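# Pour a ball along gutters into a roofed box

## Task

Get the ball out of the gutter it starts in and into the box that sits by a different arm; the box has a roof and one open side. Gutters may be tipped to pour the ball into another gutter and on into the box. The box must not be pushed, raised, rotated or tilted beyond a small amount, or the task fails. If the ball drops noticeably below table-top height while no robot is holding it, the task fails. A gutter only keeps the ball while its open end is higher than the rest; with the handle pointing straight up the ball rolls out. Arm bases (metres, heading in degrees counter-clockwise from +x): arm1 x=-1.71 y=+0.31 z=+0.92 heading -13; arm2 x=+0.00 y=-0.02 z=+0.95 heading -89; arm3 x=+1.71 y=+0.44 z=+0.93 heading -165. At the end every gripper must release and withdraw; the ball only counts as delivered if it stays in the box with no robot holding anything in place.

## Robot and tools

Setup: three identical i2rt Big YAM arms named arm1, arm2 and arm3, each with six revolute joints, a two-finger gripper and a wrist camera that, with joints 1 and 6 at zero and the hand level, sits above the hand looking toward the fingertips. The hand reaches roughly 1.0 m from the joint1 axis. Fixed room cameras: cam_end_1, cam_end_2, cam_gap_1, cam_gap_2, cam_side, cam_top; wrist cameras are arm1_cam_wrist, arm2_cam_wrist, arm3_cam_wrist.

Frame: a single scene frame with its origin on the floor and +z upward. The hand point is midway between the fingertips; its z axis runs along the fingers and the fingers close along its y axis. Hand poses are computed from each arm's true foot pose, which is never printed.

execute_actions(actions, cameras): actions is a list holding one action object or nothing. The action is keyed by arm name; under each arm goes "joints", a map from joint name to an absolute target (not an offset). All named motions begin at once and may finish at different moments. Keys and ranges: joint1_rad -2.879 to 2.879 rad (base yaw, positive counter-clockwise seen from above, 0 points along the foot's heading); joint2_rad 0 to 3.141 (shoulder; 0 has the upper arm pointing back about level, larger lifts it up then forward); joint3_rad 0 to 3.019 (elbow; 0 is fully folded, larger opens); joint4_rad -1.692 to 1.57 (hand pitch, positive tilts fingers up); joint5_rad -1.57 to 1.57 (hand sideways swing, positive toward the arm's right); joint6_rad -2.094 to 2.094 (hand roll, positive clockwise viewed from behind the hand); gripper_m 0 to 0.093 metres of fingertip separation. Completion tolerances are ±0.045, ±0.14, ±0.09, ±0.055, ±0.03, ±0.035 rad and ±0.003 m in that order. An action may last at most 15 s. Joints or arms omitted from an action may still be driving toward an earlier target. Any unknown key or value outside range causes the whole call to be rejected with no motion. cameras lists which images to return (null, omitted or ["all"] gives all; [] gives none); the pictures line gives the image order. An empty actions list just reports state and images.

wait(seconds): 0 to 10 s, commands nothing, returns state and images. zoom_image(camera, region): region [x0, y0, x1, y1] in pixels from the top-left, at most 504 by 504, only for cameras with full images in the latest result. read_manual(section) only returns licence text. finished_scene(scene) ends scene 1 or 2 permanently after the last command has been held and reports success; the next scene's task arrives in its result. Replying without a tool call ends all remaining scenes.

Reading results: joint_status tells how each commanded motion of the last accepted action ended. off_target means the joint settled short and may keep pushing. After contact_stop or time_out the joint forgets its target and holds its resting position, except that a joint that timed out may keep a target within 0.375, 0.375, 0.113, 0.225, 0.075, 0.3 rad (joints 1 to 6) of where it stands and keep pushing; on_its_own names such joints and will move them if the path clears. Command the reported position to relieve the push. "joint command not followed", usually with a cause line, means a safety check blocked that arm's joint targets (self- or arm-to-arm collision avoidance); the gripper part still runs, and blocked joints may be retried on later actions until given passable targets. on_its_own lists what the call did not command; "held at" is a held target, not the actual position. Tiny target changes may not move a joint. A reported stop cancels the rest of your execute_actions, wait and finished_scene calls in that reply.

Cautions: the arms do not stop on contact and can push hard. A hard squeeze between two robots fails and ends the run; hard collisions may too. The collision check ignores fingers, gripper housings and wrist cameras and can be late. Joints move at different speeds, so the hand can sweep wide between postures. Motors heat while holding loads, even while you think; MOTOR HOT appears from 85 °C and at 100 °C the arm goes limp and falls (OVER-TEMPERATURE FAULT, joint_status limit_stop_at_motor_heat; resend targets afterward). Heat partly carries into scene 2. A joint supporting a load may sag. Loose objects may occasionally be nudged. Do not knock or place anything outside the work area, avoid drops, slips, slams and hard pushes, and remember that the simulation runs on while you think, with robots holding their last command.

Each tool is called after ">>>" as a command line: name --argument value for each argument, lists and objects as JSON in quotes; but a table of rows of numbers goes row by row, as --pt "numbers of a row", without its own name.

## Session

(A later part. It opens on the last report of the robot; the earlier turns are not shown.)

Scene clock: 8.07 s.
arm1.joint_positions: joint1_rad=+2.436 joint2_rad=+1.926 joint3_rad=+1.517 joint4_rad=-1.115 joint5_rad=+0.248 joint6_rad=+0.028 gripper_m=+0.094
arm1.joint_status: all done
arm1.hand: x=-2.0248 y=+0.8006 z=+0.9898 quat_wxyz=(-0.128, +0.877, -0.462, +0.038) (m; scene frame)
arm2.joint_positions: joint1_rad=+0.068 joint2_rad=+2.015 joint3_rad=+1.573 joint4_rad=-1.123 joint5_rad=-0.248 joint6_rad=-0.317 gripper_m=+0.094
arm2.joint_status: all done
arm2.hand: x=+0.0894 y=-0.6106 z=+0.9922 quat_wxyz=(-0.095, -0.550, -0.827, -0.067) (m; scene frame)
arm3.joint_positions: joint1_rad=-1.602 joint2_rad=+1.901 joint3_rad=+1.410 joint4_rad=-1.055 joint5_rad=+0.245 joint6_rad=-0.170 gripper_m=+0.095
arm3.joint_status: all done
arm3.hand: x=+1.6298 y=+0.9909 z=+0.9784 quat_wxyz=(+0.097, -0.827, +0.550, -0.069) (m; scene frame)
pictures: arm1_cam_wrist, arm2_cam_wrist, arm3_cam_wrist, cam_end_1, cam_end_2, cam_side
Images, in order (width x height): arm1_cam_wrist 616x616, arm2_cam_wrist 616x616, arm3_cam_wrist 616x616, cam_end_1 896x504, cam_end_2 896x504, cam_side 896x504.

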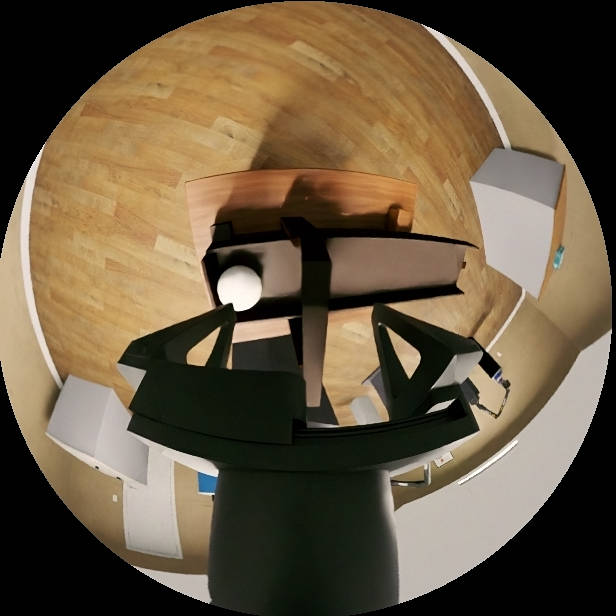

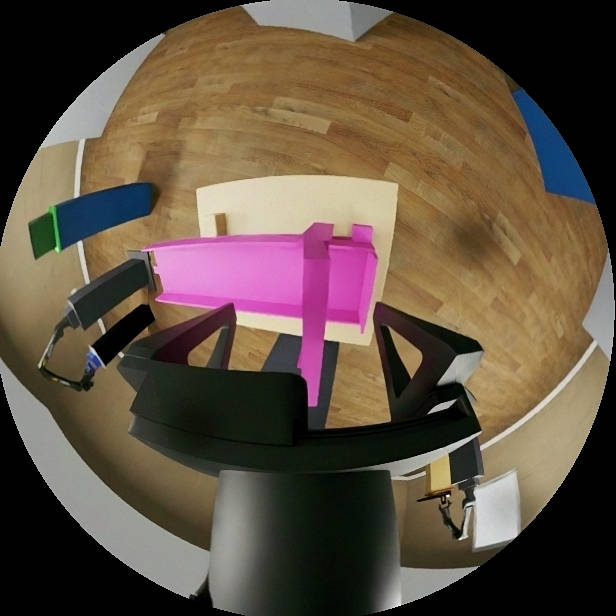

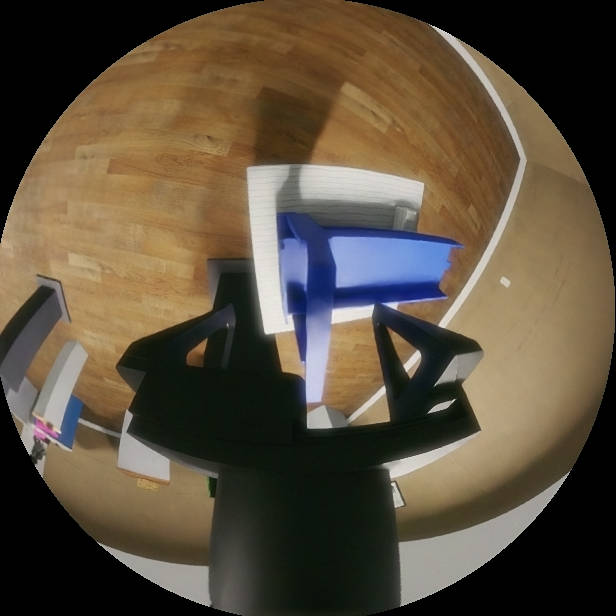

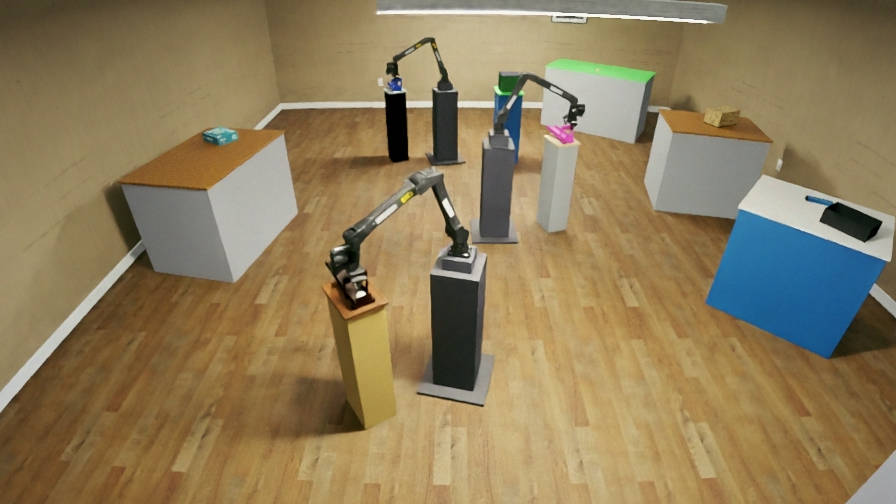

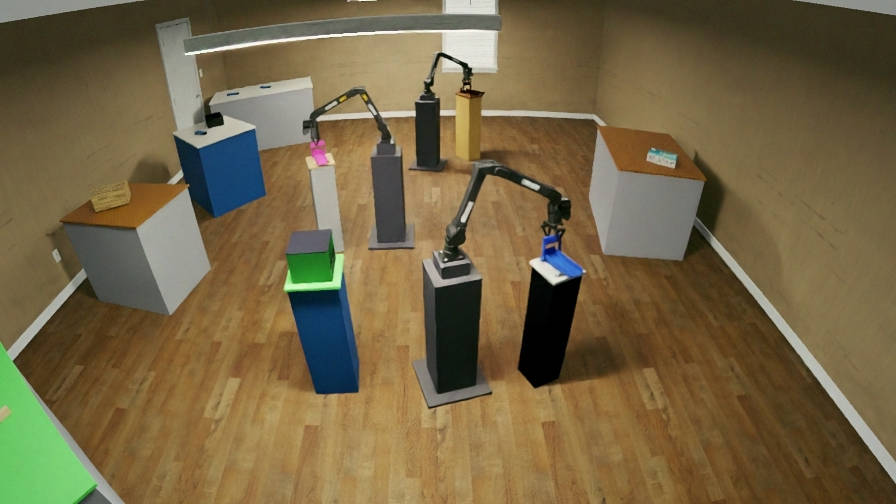

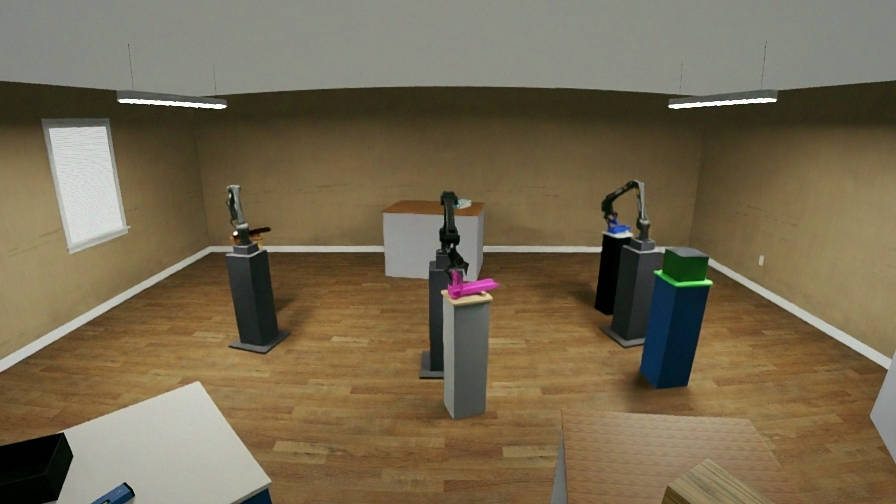

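>>> execute_actions --actions '[{"arm1":{"joints":{"joint2_rad":1.93,"joint3_rad":1.42,"joint4_rad":-1.06}},"arm2":{"joints":{"joint3_rad":1.48,"joint4_rad":-1.06}},"arm3":{"joints":{"joint2_rad":1.90,"joint3_rad":1.32,"joint4_rad":-1.0}}}]' --cameras '["arm1_cam_wrist","arm2_cam_wrist","arm3_cam_wrist","cam_end_2"]'

>>> zoom_image --camera "cam_end_2" --region '[480, 180, 640, 290]'

Scene clock: 9.03 s.
arm1.joint_positions: joint1_rad=+2.436 joint2_rad=+1.923 joint3_rad=+1.418 joint4_rad=-1.074 joint5_rad=+0.249 joint6_rad=+0.028 gripper_m=+0.094
arm1.joint_status: all done
arm1.hand: x=-2.0064 y=+0.7767 z=+0.9574 quat_wxyz=(-0.116, +0.879, -0.459, +0.062) (m; scene frame)
arm2.joint_positions: joint1_rad=+0.068 joint2_rad=+2.016 joint3_rad=+1.475 joint4_rad=-1.076 joint5_rad=-0.248 joint6_rad=-0.316 gripper_m=+0.094
arm2.joint_status: all done
arm2.hand: x=+0.0865 y=-0.5811 z=+0.9592 quat_wxyz=(-0.079, -0.553, -0.825, -0.087) (m; scene frame)
arm3.joint_positions: joint1_rad=-1.602 joint2_rad=+1.901 joint3_rad=+1.308 joint4_rad=-1.013 joint5_rad=+0.245 joint6_rad=-0.170 gripper_m=+0.095
arm3.joint_status: all done
arm3.hand: x=+1.6374 y=+0.9575 z=+0.9448 quat_wxyz=(+0.077, -0.829, +0.546, -0.091) (m; scene frame)
pictures: arm1_cam_wrist, arm2_cam_wrist, arm3_cam_wrist, cam_end_2
Images, in order (width x height): arm1_cam_wrist 616x616, arm2_cam_wrist 616x616, arm3_cam_wrist 616x616, cam_end_2 896x504.

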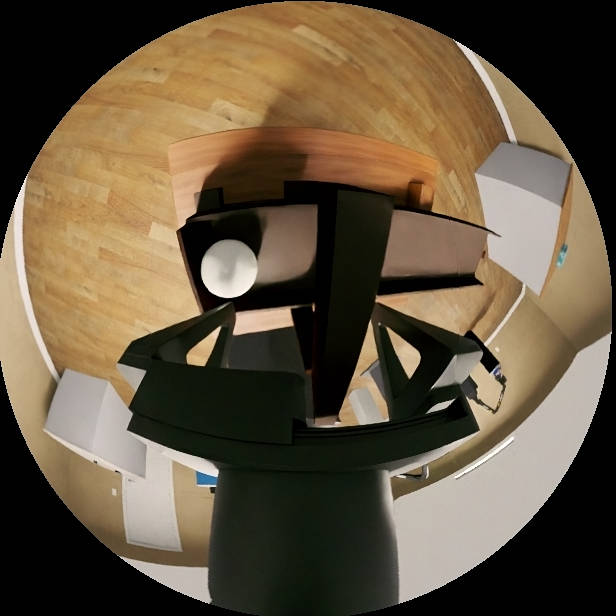

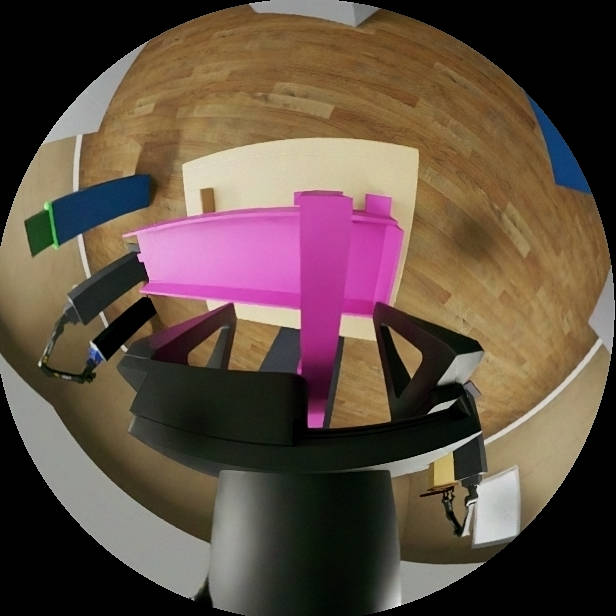

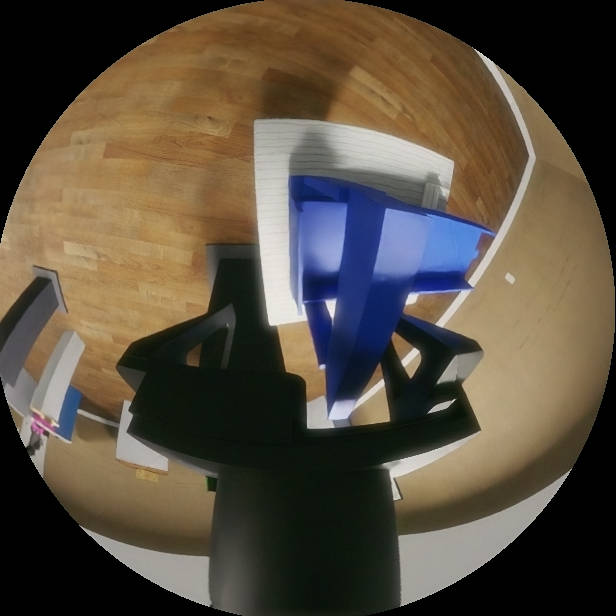

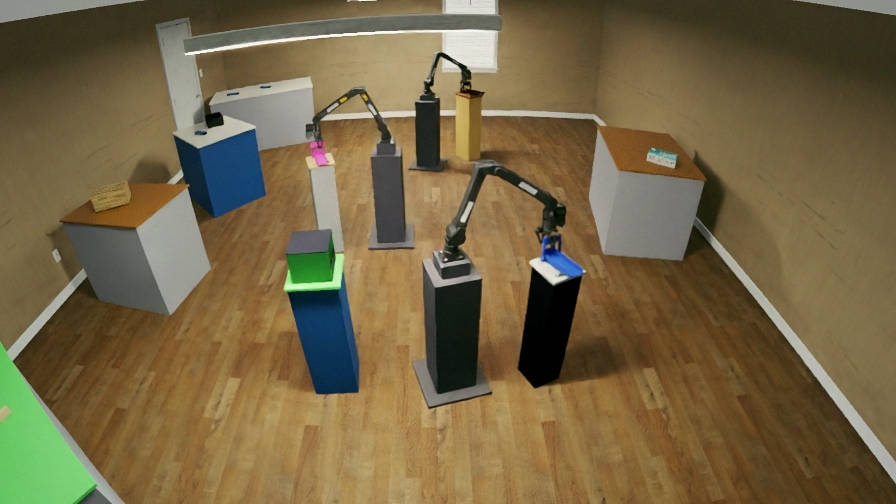

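Region (480, 180, 640, 290) of cam_end_2's 896x504 image, scaled by 3.150, with more detail than that image has; it fills the top 346 rows of this view, and the rest is white.

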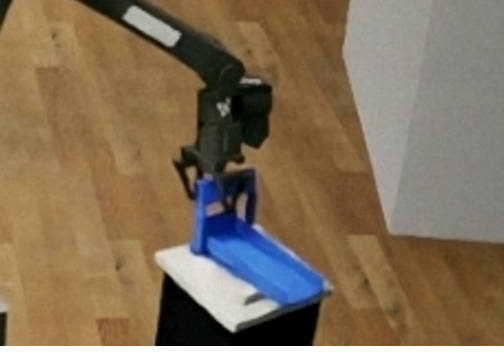

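Nudge right slightly and close.

>>> execute_actions --actions '[{"arm1":{"joints":{"joint1_rad":2.41,"gripper_m":0}},"arm2":{"joints":{"joint1_rad":0.06,"gripper_m":0}},"arm3":{"joints":{"joint1_rad":-1.64,"gripper_m":0}}}]' --cameras '[]'

>>> execute_actions --actions '[{"arm1":{"joints":{"joint2_rad":1.7,"joint3_rad":1.6,"joint4_rad":-1.17,"joint5_rad":0.35}},"arm2":{"joints":{"joint2_rad":1.7,"joint3_rad":1.6,"joint4_rad":-1.17}},"arm3":{"joints":{"joint2_rad":1.7,"joint3_rad":1.6,"joint4_rad":-1.17}}}]' --cameras '["arm1_cam_wrist","cam_side","cam_end_1"]'

Scene clock: 9.90 s.
arm1.joint_positions: joint1_rad=+2.420 joint2_rad=+1.923 joint3_rad=+1.418 joint4_rad=-1.074 joint5_rad=+0.248 joint6_rad=+0.026 gripper_m=+0.010
arm1.joint_status: gripper_m off_target (ended at +0.010, target +0.000); the others done
arm1.hand: x=-1.9991 y=+0.7811 z=+0.9575 quat_wxyz=(-0.116, +0.876, -0.465, +0.063) (m; scene frame)
arm2.joint_positions: joint1_rad=+0.066 joint2_rad=+2.016 joint3_rad=+1.475 joint4_rad=-1.074 joint5_rad=-0.248 joint6_rad=-0.314 gripper_m=+0.010
arm2.joint_status: gripper_m off_target (ended at +0.010, target +0.000); the others done
arm2.hand: x=+0.0858 y=-0.5815 z=+0.9590 quat_wxyz=(-0.079, -0.554, -0.824, -0.087) (m; scene frame)
arm3.joint_positions: joint1_rad=-1.639 joint2_rad=+1.901 joint3_rad=+1.308 joint4_rad=-1.012 joint5_rad=+0.250 joint6_rad=-0.172 gripper_m=+0.010
arm3.joint_status: gripper_m off_target (ended at +0.010, target +0.000); the others done
arm3.hand: x=+1.6571 y=+0.9604 z=+0.9447 quat_wxyz=(+0.076, -0.819, +0.561, -0.094) (m; scene frame)
pictures: none
No camera images: the call's "cameras" was empty. Leave "cameras" out to get every camera's image.

Scene clock: 11.33 s.
arm1.joint_positions: joint1_rad=+2.420 joint2_rad=+1.707 joint3_rad=+1.574 joint4_rad=-1.159 joint5_rad=+0.346 joint6_rad=+0.024 gripper_m=+0.010
arm1.joint_status: all done
arm1.hand: x=-2.0090 y=+0.8180 z=+1.1398 quat_wxyz=(-0.221, +0.850, -0.477, -0.042) (m; scene frame)
arm2.joint_positions: joint1_rad=+0.066 joint2_rad=+1.711 joint3_rad=+1.567 joint4_rad=-1.158 joint5_rad=-0.246 joint6_rad=-0.314 gripper_m=+0.010
arm2.joint_status: all done
arm2.hand: x=+0.0902 y=-0.6008 z=+1.1620 quat_wxyz=(-0.174, -0.532, -0.828, +0.036) (m; scene frame)
arm3.joint_positions: joint1_rad=-1.639 joint2_rad=+1.715 joint3_rad=+1.583 joint4_rad=-1.163 joint5_rad=+0.249 joint6_rad=-0.174 gripper_m=+0.010
arm3.joint_status: all done
arm3.hand: x=+1.6453 y=+1.0285 z=+1.1467 quat_wxyz=(+0.183, -0.800, +0.571, +0.018) (m; scene frame)
pictures: arm1_cam_wrist, cam_end_1, cam_side
Images, in order (width x height): arm1_cam_wrist 616x616, cam_end_1 896x504, cam_side 896x504.

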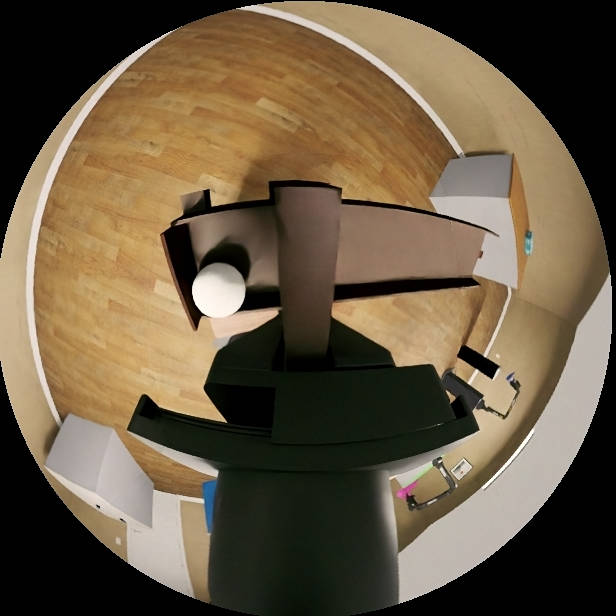

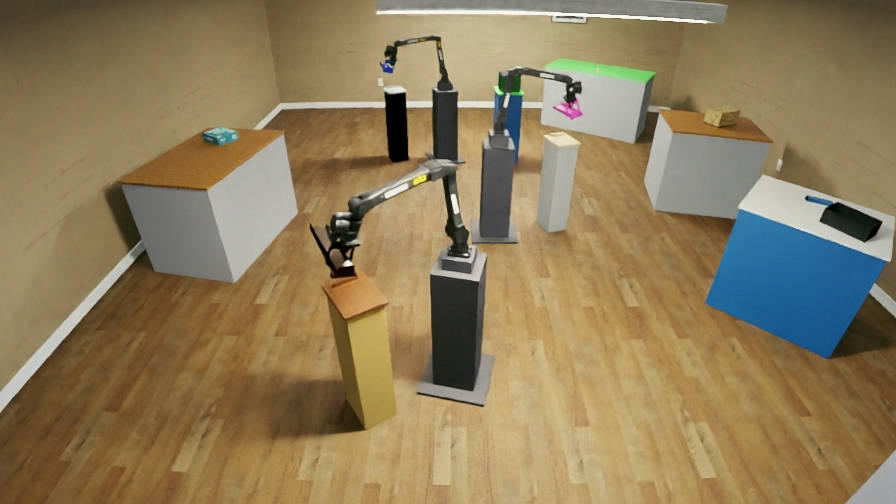

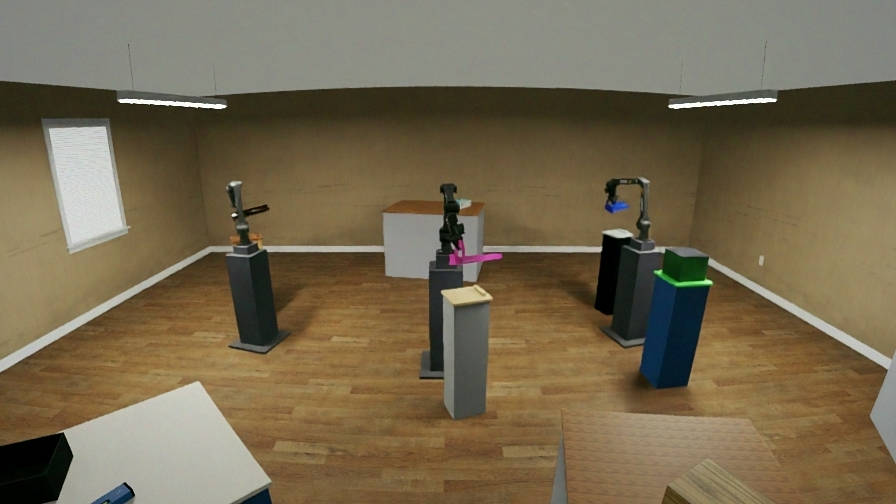

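>>> execute_actions --actions '[{"arm1":{"joints":{"joint4_rad":-1.0,"joint6_rad":-1.57}},"arm2":{"joints":{"joint1_rad":-1.78,"joint2_rad":1.8,"joint3_rad":1.57,"joint4_rad":-1.015,"joint5_rad":0,"joint6_rad":1.57}},"arm3":{"joints":{"joint1_rad":0,"joint2_rad":1.8,"joint3_rad":1.57,"joint4_rad":-1.015,"joint5_rad":0,"joint6_rad":-1.57}}}]' --cameras '[]'

>>> execute_actions --actions '[{"arm1":{"joints":{"joint1_rad":0.036,"joint5_rad":0,"joint2_rad":1.5,"joint3_rad":1.5,"joint4_rad":-1.1}}}]' --cameras '["arm1_cam_wrist","cam_side","cam_gap_1","cam_top"]'

Scene clock: 13.97 s.
arm1.joint_positions: joint1_rad=+2.420 joint2_rad=+1.707 joint3_rad=+1.574 joint4_rad=-1.026 joint5_rad=+0.346 joint6_rad=-1.565 gripper_m=+0.010
arm1.joint_status: all done
arm1.hand: x=-2.0262 y=+0.8420 z=+1.1504 quat_wxyz=(-0.246, +0.928, +0.258, +0.106) (m; scene frame)
arm2.joint_positions: joint1_rad=-1.787 joint2_rad=+1.837 joint3_rad=+1.563 joint4_rad=-1.022 joint5_rad=+0.001 joint6_rad=+1.554 gripper_m=+0.010
arm2.joint_status: all done
arm2.hand: x=-0.6064 y=+0.1042 z=+1.0956 quat_wxyz=(-0.093, -0.631, +0.763, +0.109) (m; scene frame)
arm3.joint_positions: joint1_rad=+0.008 joint2_rad=+1.835 joint3_rad=+1.554 joint4_rad=-1.019 joint5_rad=-0.002 joint6_rad=-1.562 gripper_m=+0.010
arm3.joint_status: all done
arm3.hand: x=+1.1198 y=+0.2780 z=+1.0693 quat_wxyz=(+0.086, -0.602, -0.786, +0.110) (m; scene frame)
pictures: none
No camera images: the call's "cameras" was empty. Leave "cameras" out to get every camera's image.

Scene clock: 16.23 s.
arm1.joint_positions: joint1_rad=+0.032 joint2_rad=+1.520 joint3_rad=+1.479 joint4_rad=-1.095 joint5_rad=+0.002 joint6_rad=-1.571 gripper_m=+0.010
arm1.joint_status: all done
arm1.hand: x=-1.1741 y=+0.1976 z=+1.2007 quat_wxyz=(-0.144, +0.617, -0.755, +0.169) (m; scene frame)
arm2.joint_positions: joint1_rad=-1.787 joint2_rad=+1.837 joint3_rad=+1.563 joint4_rad=-1.022 joint5_rad=+0.001 joint6_rad=+1.555 gripper_m=+0.010
arm2.joint_status: not commanded
arm2.hand: x=-0.6064 y=+0.1042 z=+1.0956 quat_wxyz=(-0.093, -0.630, +0.763, +0.109) (m; scene frame)
arm3.joint_positions: joint1_rad=+0.008 joint2_rad=+1.835 joint3_rad=+1.554 joint4_rad=-1.019 joint5_rad=-0.002 joint6_rad=-1.562 gripper_m=+0.010
arm3.joint_status: not commanded
arm3.hand: x=+1.1198 y=+0.2780 z=+1.0693 quat_wxyz=(+0.086, -0.602, -0.786, +0.110) (m; scene frame)
pictures: arm1_cam_wrist, cam_gap_1, cam_side, cam_top
Images, in order (width x height): arm1_cam_wrist 616x616, cam_gap_1 896x504, cam_side 896x504, cam_top 896x504.

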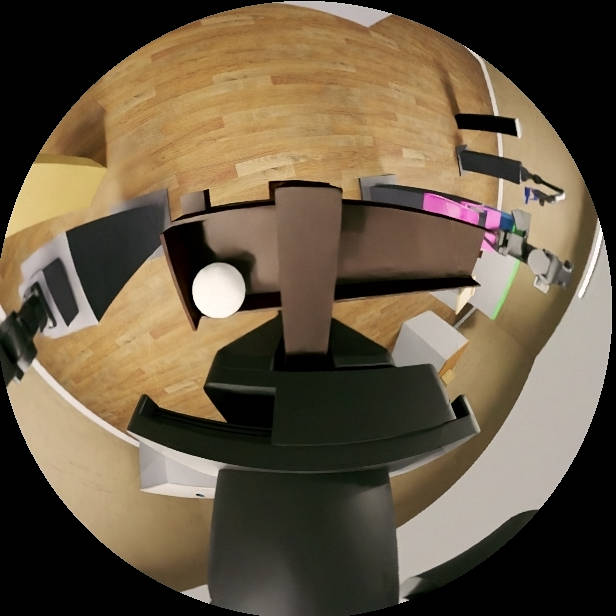

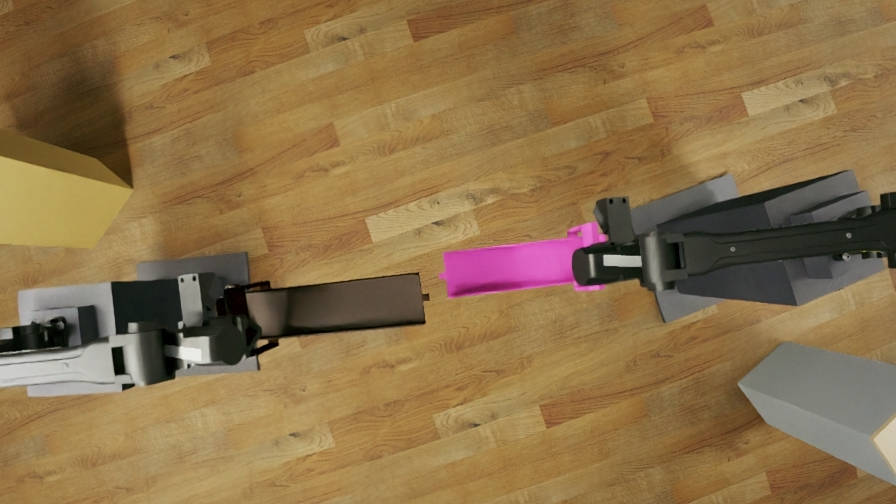

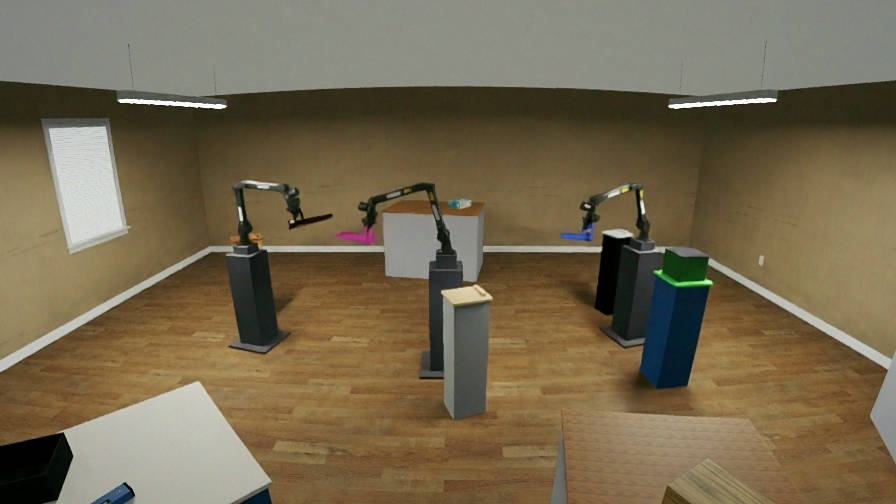

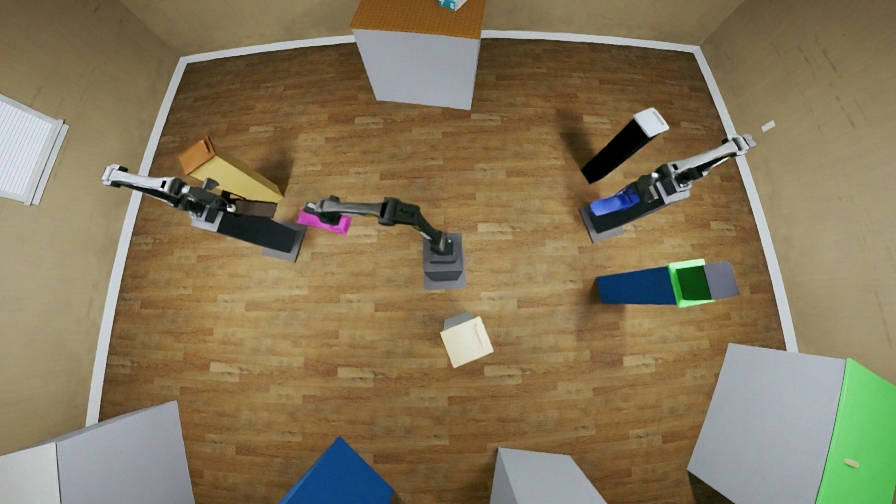

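>>> execute_actions --actions '[{"arm1":{"joints":{"joint1_rad":0.07,"joint2_rad":1.62,"joint3_rad":1.51,"joint4_rad":-1.0}},"arm2":{"joints":{"joint2_rad":1.96,"joint3_rad":1.38,"joint4_rad":-0.45}},"arm3":{"joints":{"joint2_rad":1.96,"joint3_rad":1.38,"joint4_rad":-0.45}}}]' --cameras '["cam_side","cam_gap_1"]'

>>> zoom_image --camera "cam_side" --region '[220, 160, 460, 280]'

Scene clock: 17.87 s.
arm1.joint_positions: joint1_rad=+0.063 joint2_rad=+1.642 joint3_rad=+1.479 joint4_rad=-1.024 joint5_rad=+0.002 joint6_rad=-1.571 gripper_m=+0.010
arm1.joint_status: all done
arm1.hand: x=-1.1407 y=+0.2101 z=+1.1411 quat_wxyz=(-0.130, +0.632, -0.749, +0.147) (m; scene frame)
arm2.joint_positions: joint1_rad=-1.787 joint2_rad=+2.006 joint3_rad=+1.352 joint4_rad=-0.479 joint5_rad=+0.001 joint6_rad=+1.556 gripper_m=+0.010
arm2.joint_status: all done
arm2.hand: x=-0.6370 y=+0.1089 z=+0.9481 quat_wxyz=(-0.143, -0.620, +0.752, +0.171) (m; scene frame)
arm3.joint_positions: joint1_rad=+0.008 joint2_rad=+1.983 joint3_rad=+1.343 joint4_rad=-0.475 joint5_rad=-0.002 joint6_rad=-1.564 gripper_m=+0.010
arm3.joint_status: all done
arm3.hand: x=+1.0882 y=+0.2703 z=+0.9356 quat_wxyz=(+0.141, -0.590, -0.773, +0.182) (m; scene frame)
pictures: cam_gap_1, cam_side
Images, in order (width x height): cam_gap_1 896x504, cam_side 896x504.

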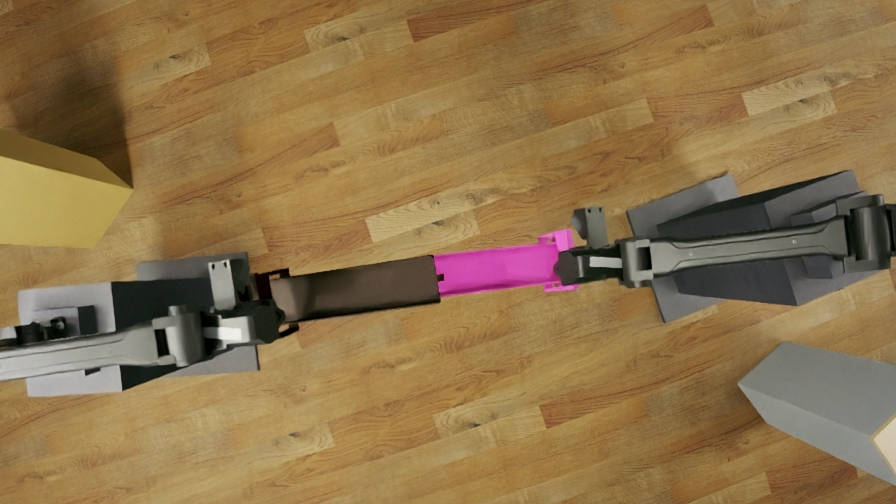

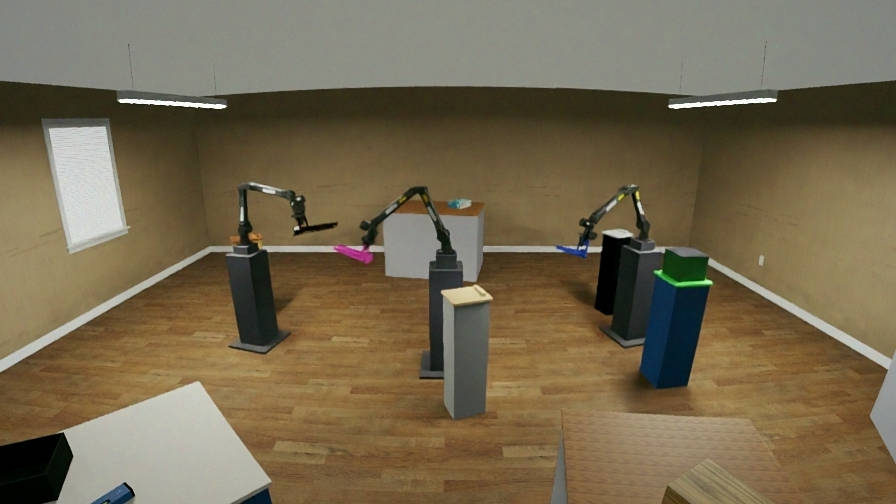

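Region (220, 160, 460, 280) of cam_side's 896x504 image, scaled by 2.100, with more detail than that image has.

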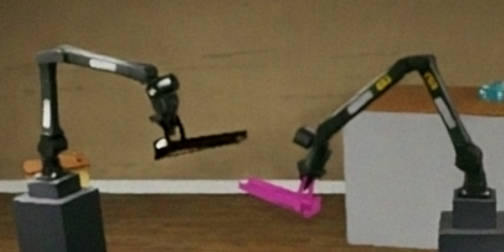

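>>> execute_actions --actions '[{"arm1":{"joints":{"joint2_rad":1.94,"joint3_rad":1.94,"joint4_rad":-1.17}}}]' --cameras '["cam_side","cam_gap_1"]'

>>> zoom_image --camera "cam_side" --region '[220, 160, 460, 280]'

Scene clock: 19.37 s.
arm1.joint_positions: joint1_rad=+0.063 joint2_rad=+1.962 joint3_rad=+1.872 joint4_rad=-1.161 joint5_rad=+0.002 joint6_rad=-1.571 gripper_m=+0.010
arm1.joint_status: all done
arm1.hand: x=-1.0405 y=+0.1935 z=+1.1157 quat_wxyz=(-0.110, +0.636, -0.754, +0.123) (m; scene frame)
arm2.joint_positions: joint1_rad=-1.787 joint2_rad=+2.006 joint3_rad=+1.352 joint4_rad=-0.479 joint5_rad=+0.001 joint6_rad=+1.556 gripper_m=+0.010
arm2.joint_status: not commanded
arm2.hand: x=-0.6370 y=+0.1089 z=+0.9481 quat_wxyz=(-0.143, -0.620, +0.752, +0.171) (m; scene frame)
arm3.joint_positions: joint1_rad=+0.008 joint2_rad=+1.983 joint3_rad=+1.343 joint4_rad=-0.475 joint5_rad=-0.002 joint6_rad=-1.564 gripper_m=+0.010
arm3.joint_status: not commanded
arm3.hand: x=+1.0882 y=+0.2703 z=+0.9356 quat_wxyz=(+0.141, -0.590, -0.773, +0.182) (m; scene frame)
pictures: cam_gap_1, cam_side
Images, in order (width x height): cam_gap_1 896x504, cam_side 896x504.

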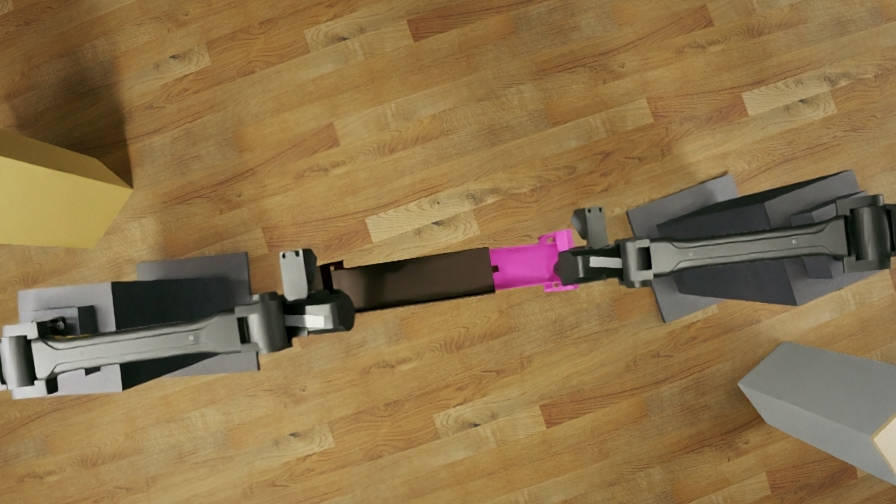

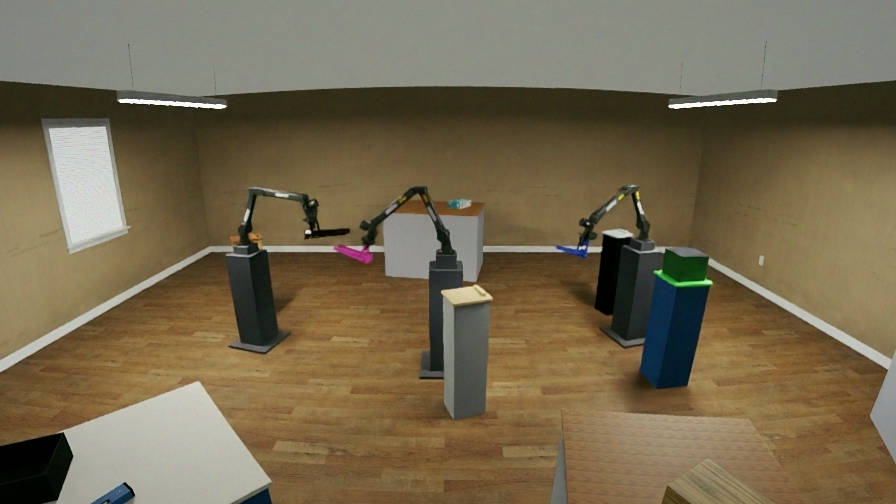

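Region (220, 160, 460, 280) of cam_side's 896x504 image, scaled by 2.100, with more detail than that image has.

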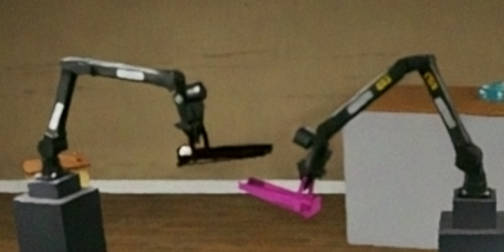

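>>> execute_actions --actions '[{"arm1":{"joints":{"joint4_rad":-1.37}}}]' --cameras '[]'

>>> wait --seconds 1.5

>>> zoom_image --camera "cam_side" --region '[220, 160, 460, 280]'

Scene clock: 20.33 s.
arm1.joint_positions: joint1_rad=+0.063 joint2_rad=+1.962 joint3_rad=+1.872 joint4_rad=-1.358 joint5_rad=+0.002 joint6_rad=-1.571 gripper_m=+0.010
arm1.joint_status: all done
arm1.hand: x=-1.0869 y=+0.2014 z=+1.1045 quat_wxyz=(-0.047, +0.644, -0.762, +0.049) (m; scene frame)
arm2.joint_positions: joint1_rad=-1.787 joint2_rad=+2.006 joint3_rad=+1.352 joint4_rad=-0.479 joint5_rad=+0.001 joint6_rad=+1.556 gripper_m=+0.010
arm2.joint_status: not commanded
arm2.hand: x=-0.6370 y=+0.1089 z=+0.9481 quat_wxyz=(-0.143, -0.620, +0.752, +0.171) (m; scene frame)
arm3.joint_positions: joint1_rad=+0.008 joint2_rad=+1.983 joint3_rad=+1.343 joint4_rad=-0.475 joint5_rad=-0.002 joint6_rad=-1.564 gripper_m=+0.010
arm3.joint_status: not commanded
arm3.hand: x=+1.0882 y=+0.2703 z=+0.9356 quat_wxyz=(+0.141, -0.590, -0.773, +0.182) (m; scene frame)
pictures: none
No camera images: the call's "cameras" was empty. Leave "cameras" out to get every camera's image.

Scene clock: 21.83 s.
arm1.joint_positions: joint1_rad=+0.063 joint2_rad=+1.961 joint3_rad=+1.873 joint4_rad=-1.361 joint5_rad=+0.002 joint6_rad=-1.571 gripper_m=+0.010
arm1.joint_status: all done
arm1.hand: x=-1.0872 y=+0.2015 z=+1.1051 quat_wxyz=(-0.047, +0.644, -0.762, +0.048) (m; scene frame)
arm2.joint_positions: joint1_rad=-1.787 joint2_rad=+2.006 joint3_rad=+1.352 joint4_rad=-0.478 joint5_rad=+0.000 joint6_rad=+1.558 gripper_m=+0.010
arm2.joint_status: not commanded
arm2.hand: x=-0.6372 y=+0.1088 z=+0.9487 quat_wxyz=(-0.144, -0.619, +0.752, +0.171) (m; scene frame)
arm3.joint_positions: joint1_rad=+0.008 joint2_rad=+1.983 joint3_rad=+1.343 joint4_rad=-0.475 joint5_rad=-0.002 joint6_rad=-1.564 gripper_m=+0.010
arm3.joint_status: not commanded
arm3.hand: x=+1.0882 y=+0.2703 z=+0.9356 quat_wxyz=(+0.141, -0.590, -0.773, +0.182) (m; scene frame)
wait: 1.50 s; at rest by 0.27 s
pictures: arm1_cam_wrist, arm2_cam_wrist, arm3_cam_wrist, cam_end_1, cam_end_2, cam_gap_1, cam_gap_2, cam_side, cam_top
Images, in order (width x height): arm1_cam_wrist 616x616, arm2_cam_wrist 616x616, arm3_cam_wrist 616x616, cam_end_1 896x504, cam_end_2 896x504, cam_gap_1 896x504, cam_gap_2 896x504, cam_side 896x504, cam_top 896x504.

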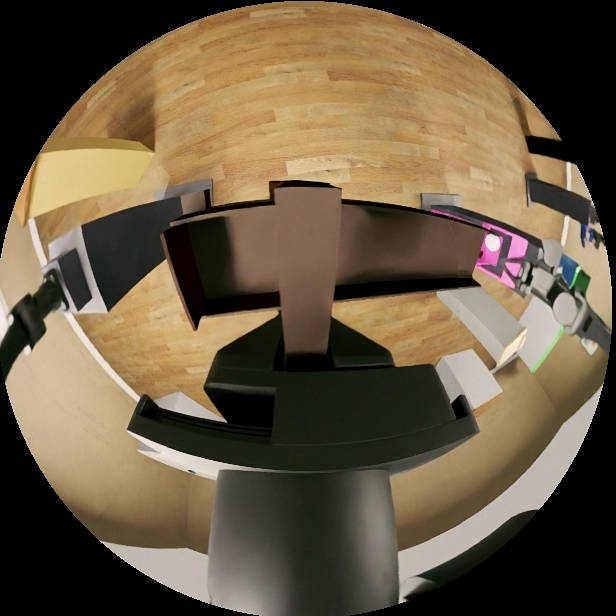

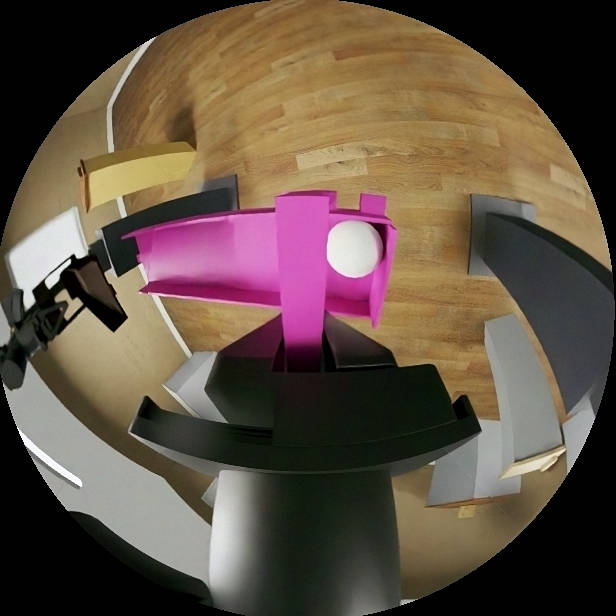

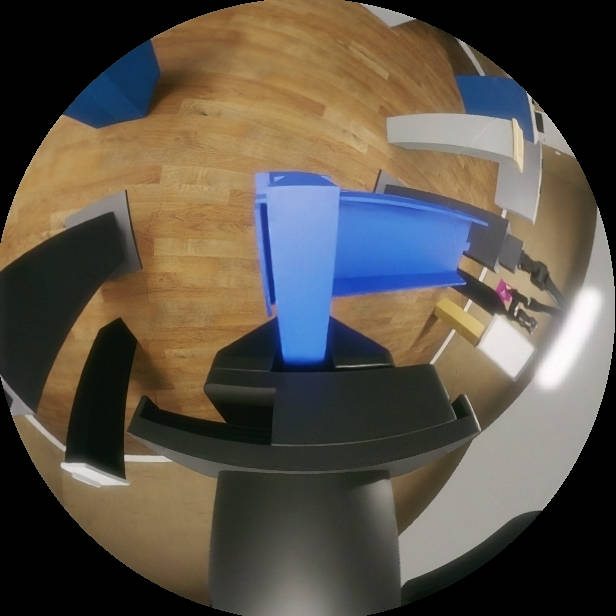

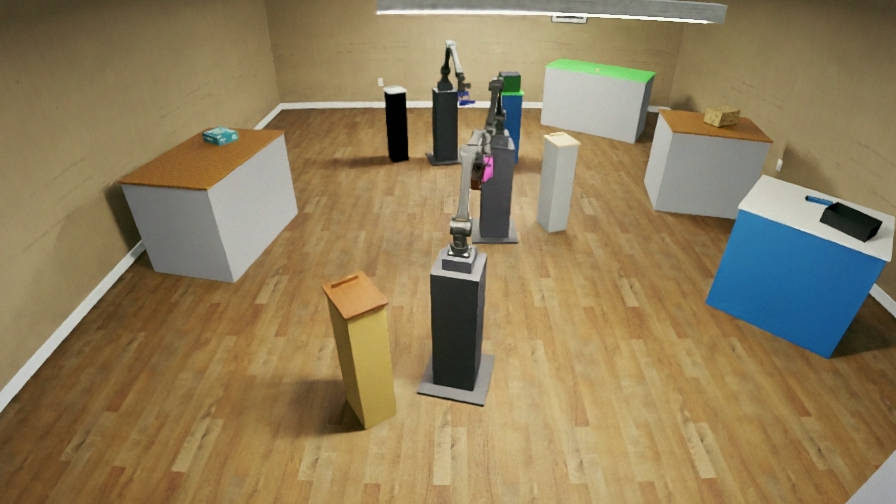

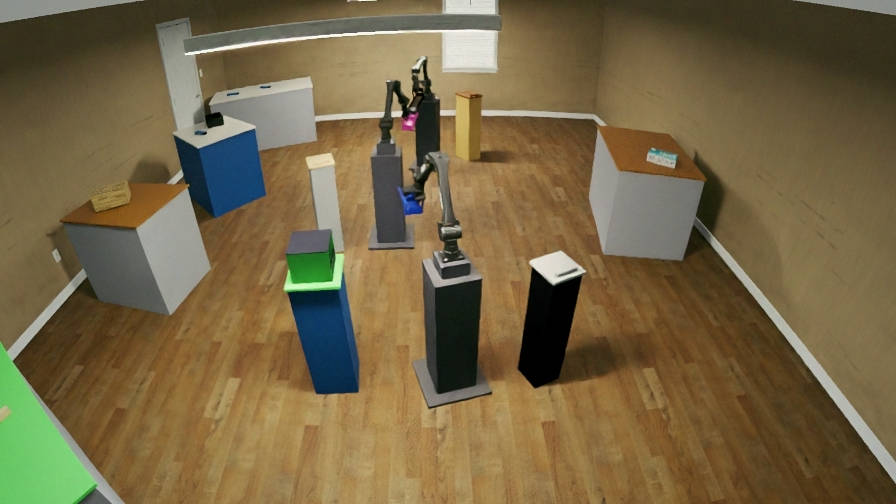

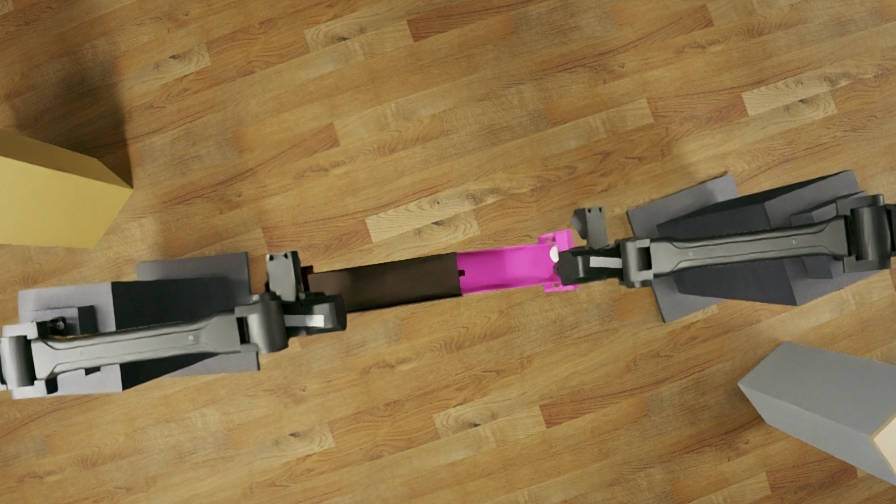

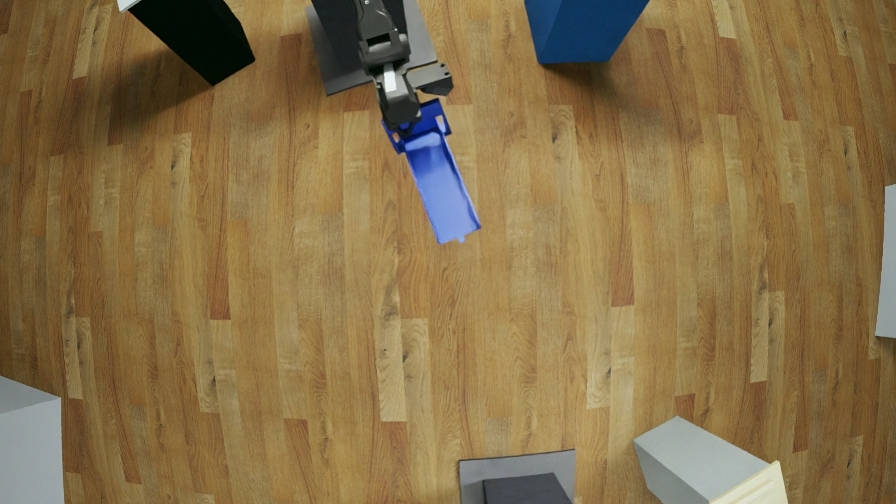

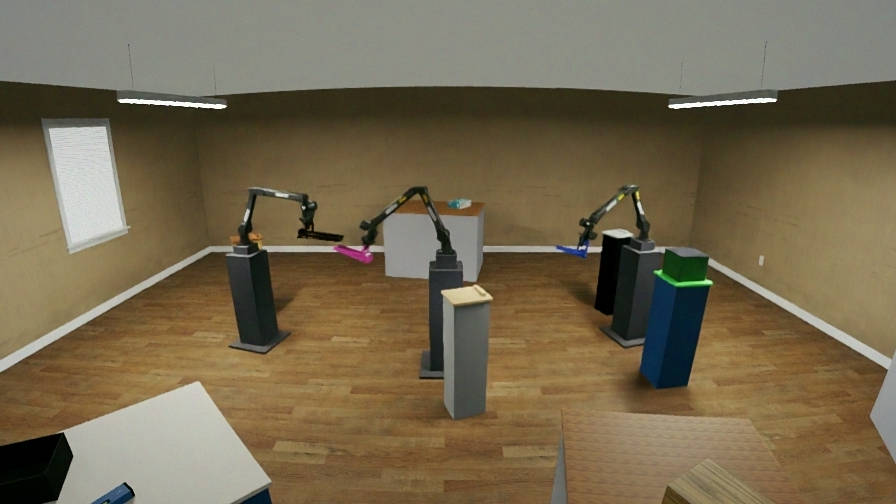

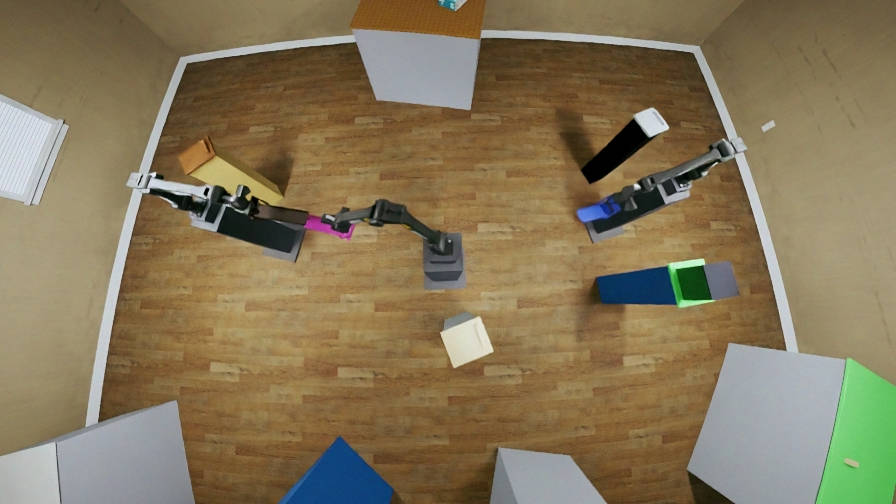

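Region (220, 160, 460, 280) of cam_side's 896x504 image, scaled by 2.100, with more detail than that image has.

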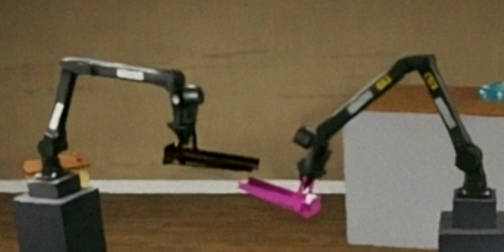

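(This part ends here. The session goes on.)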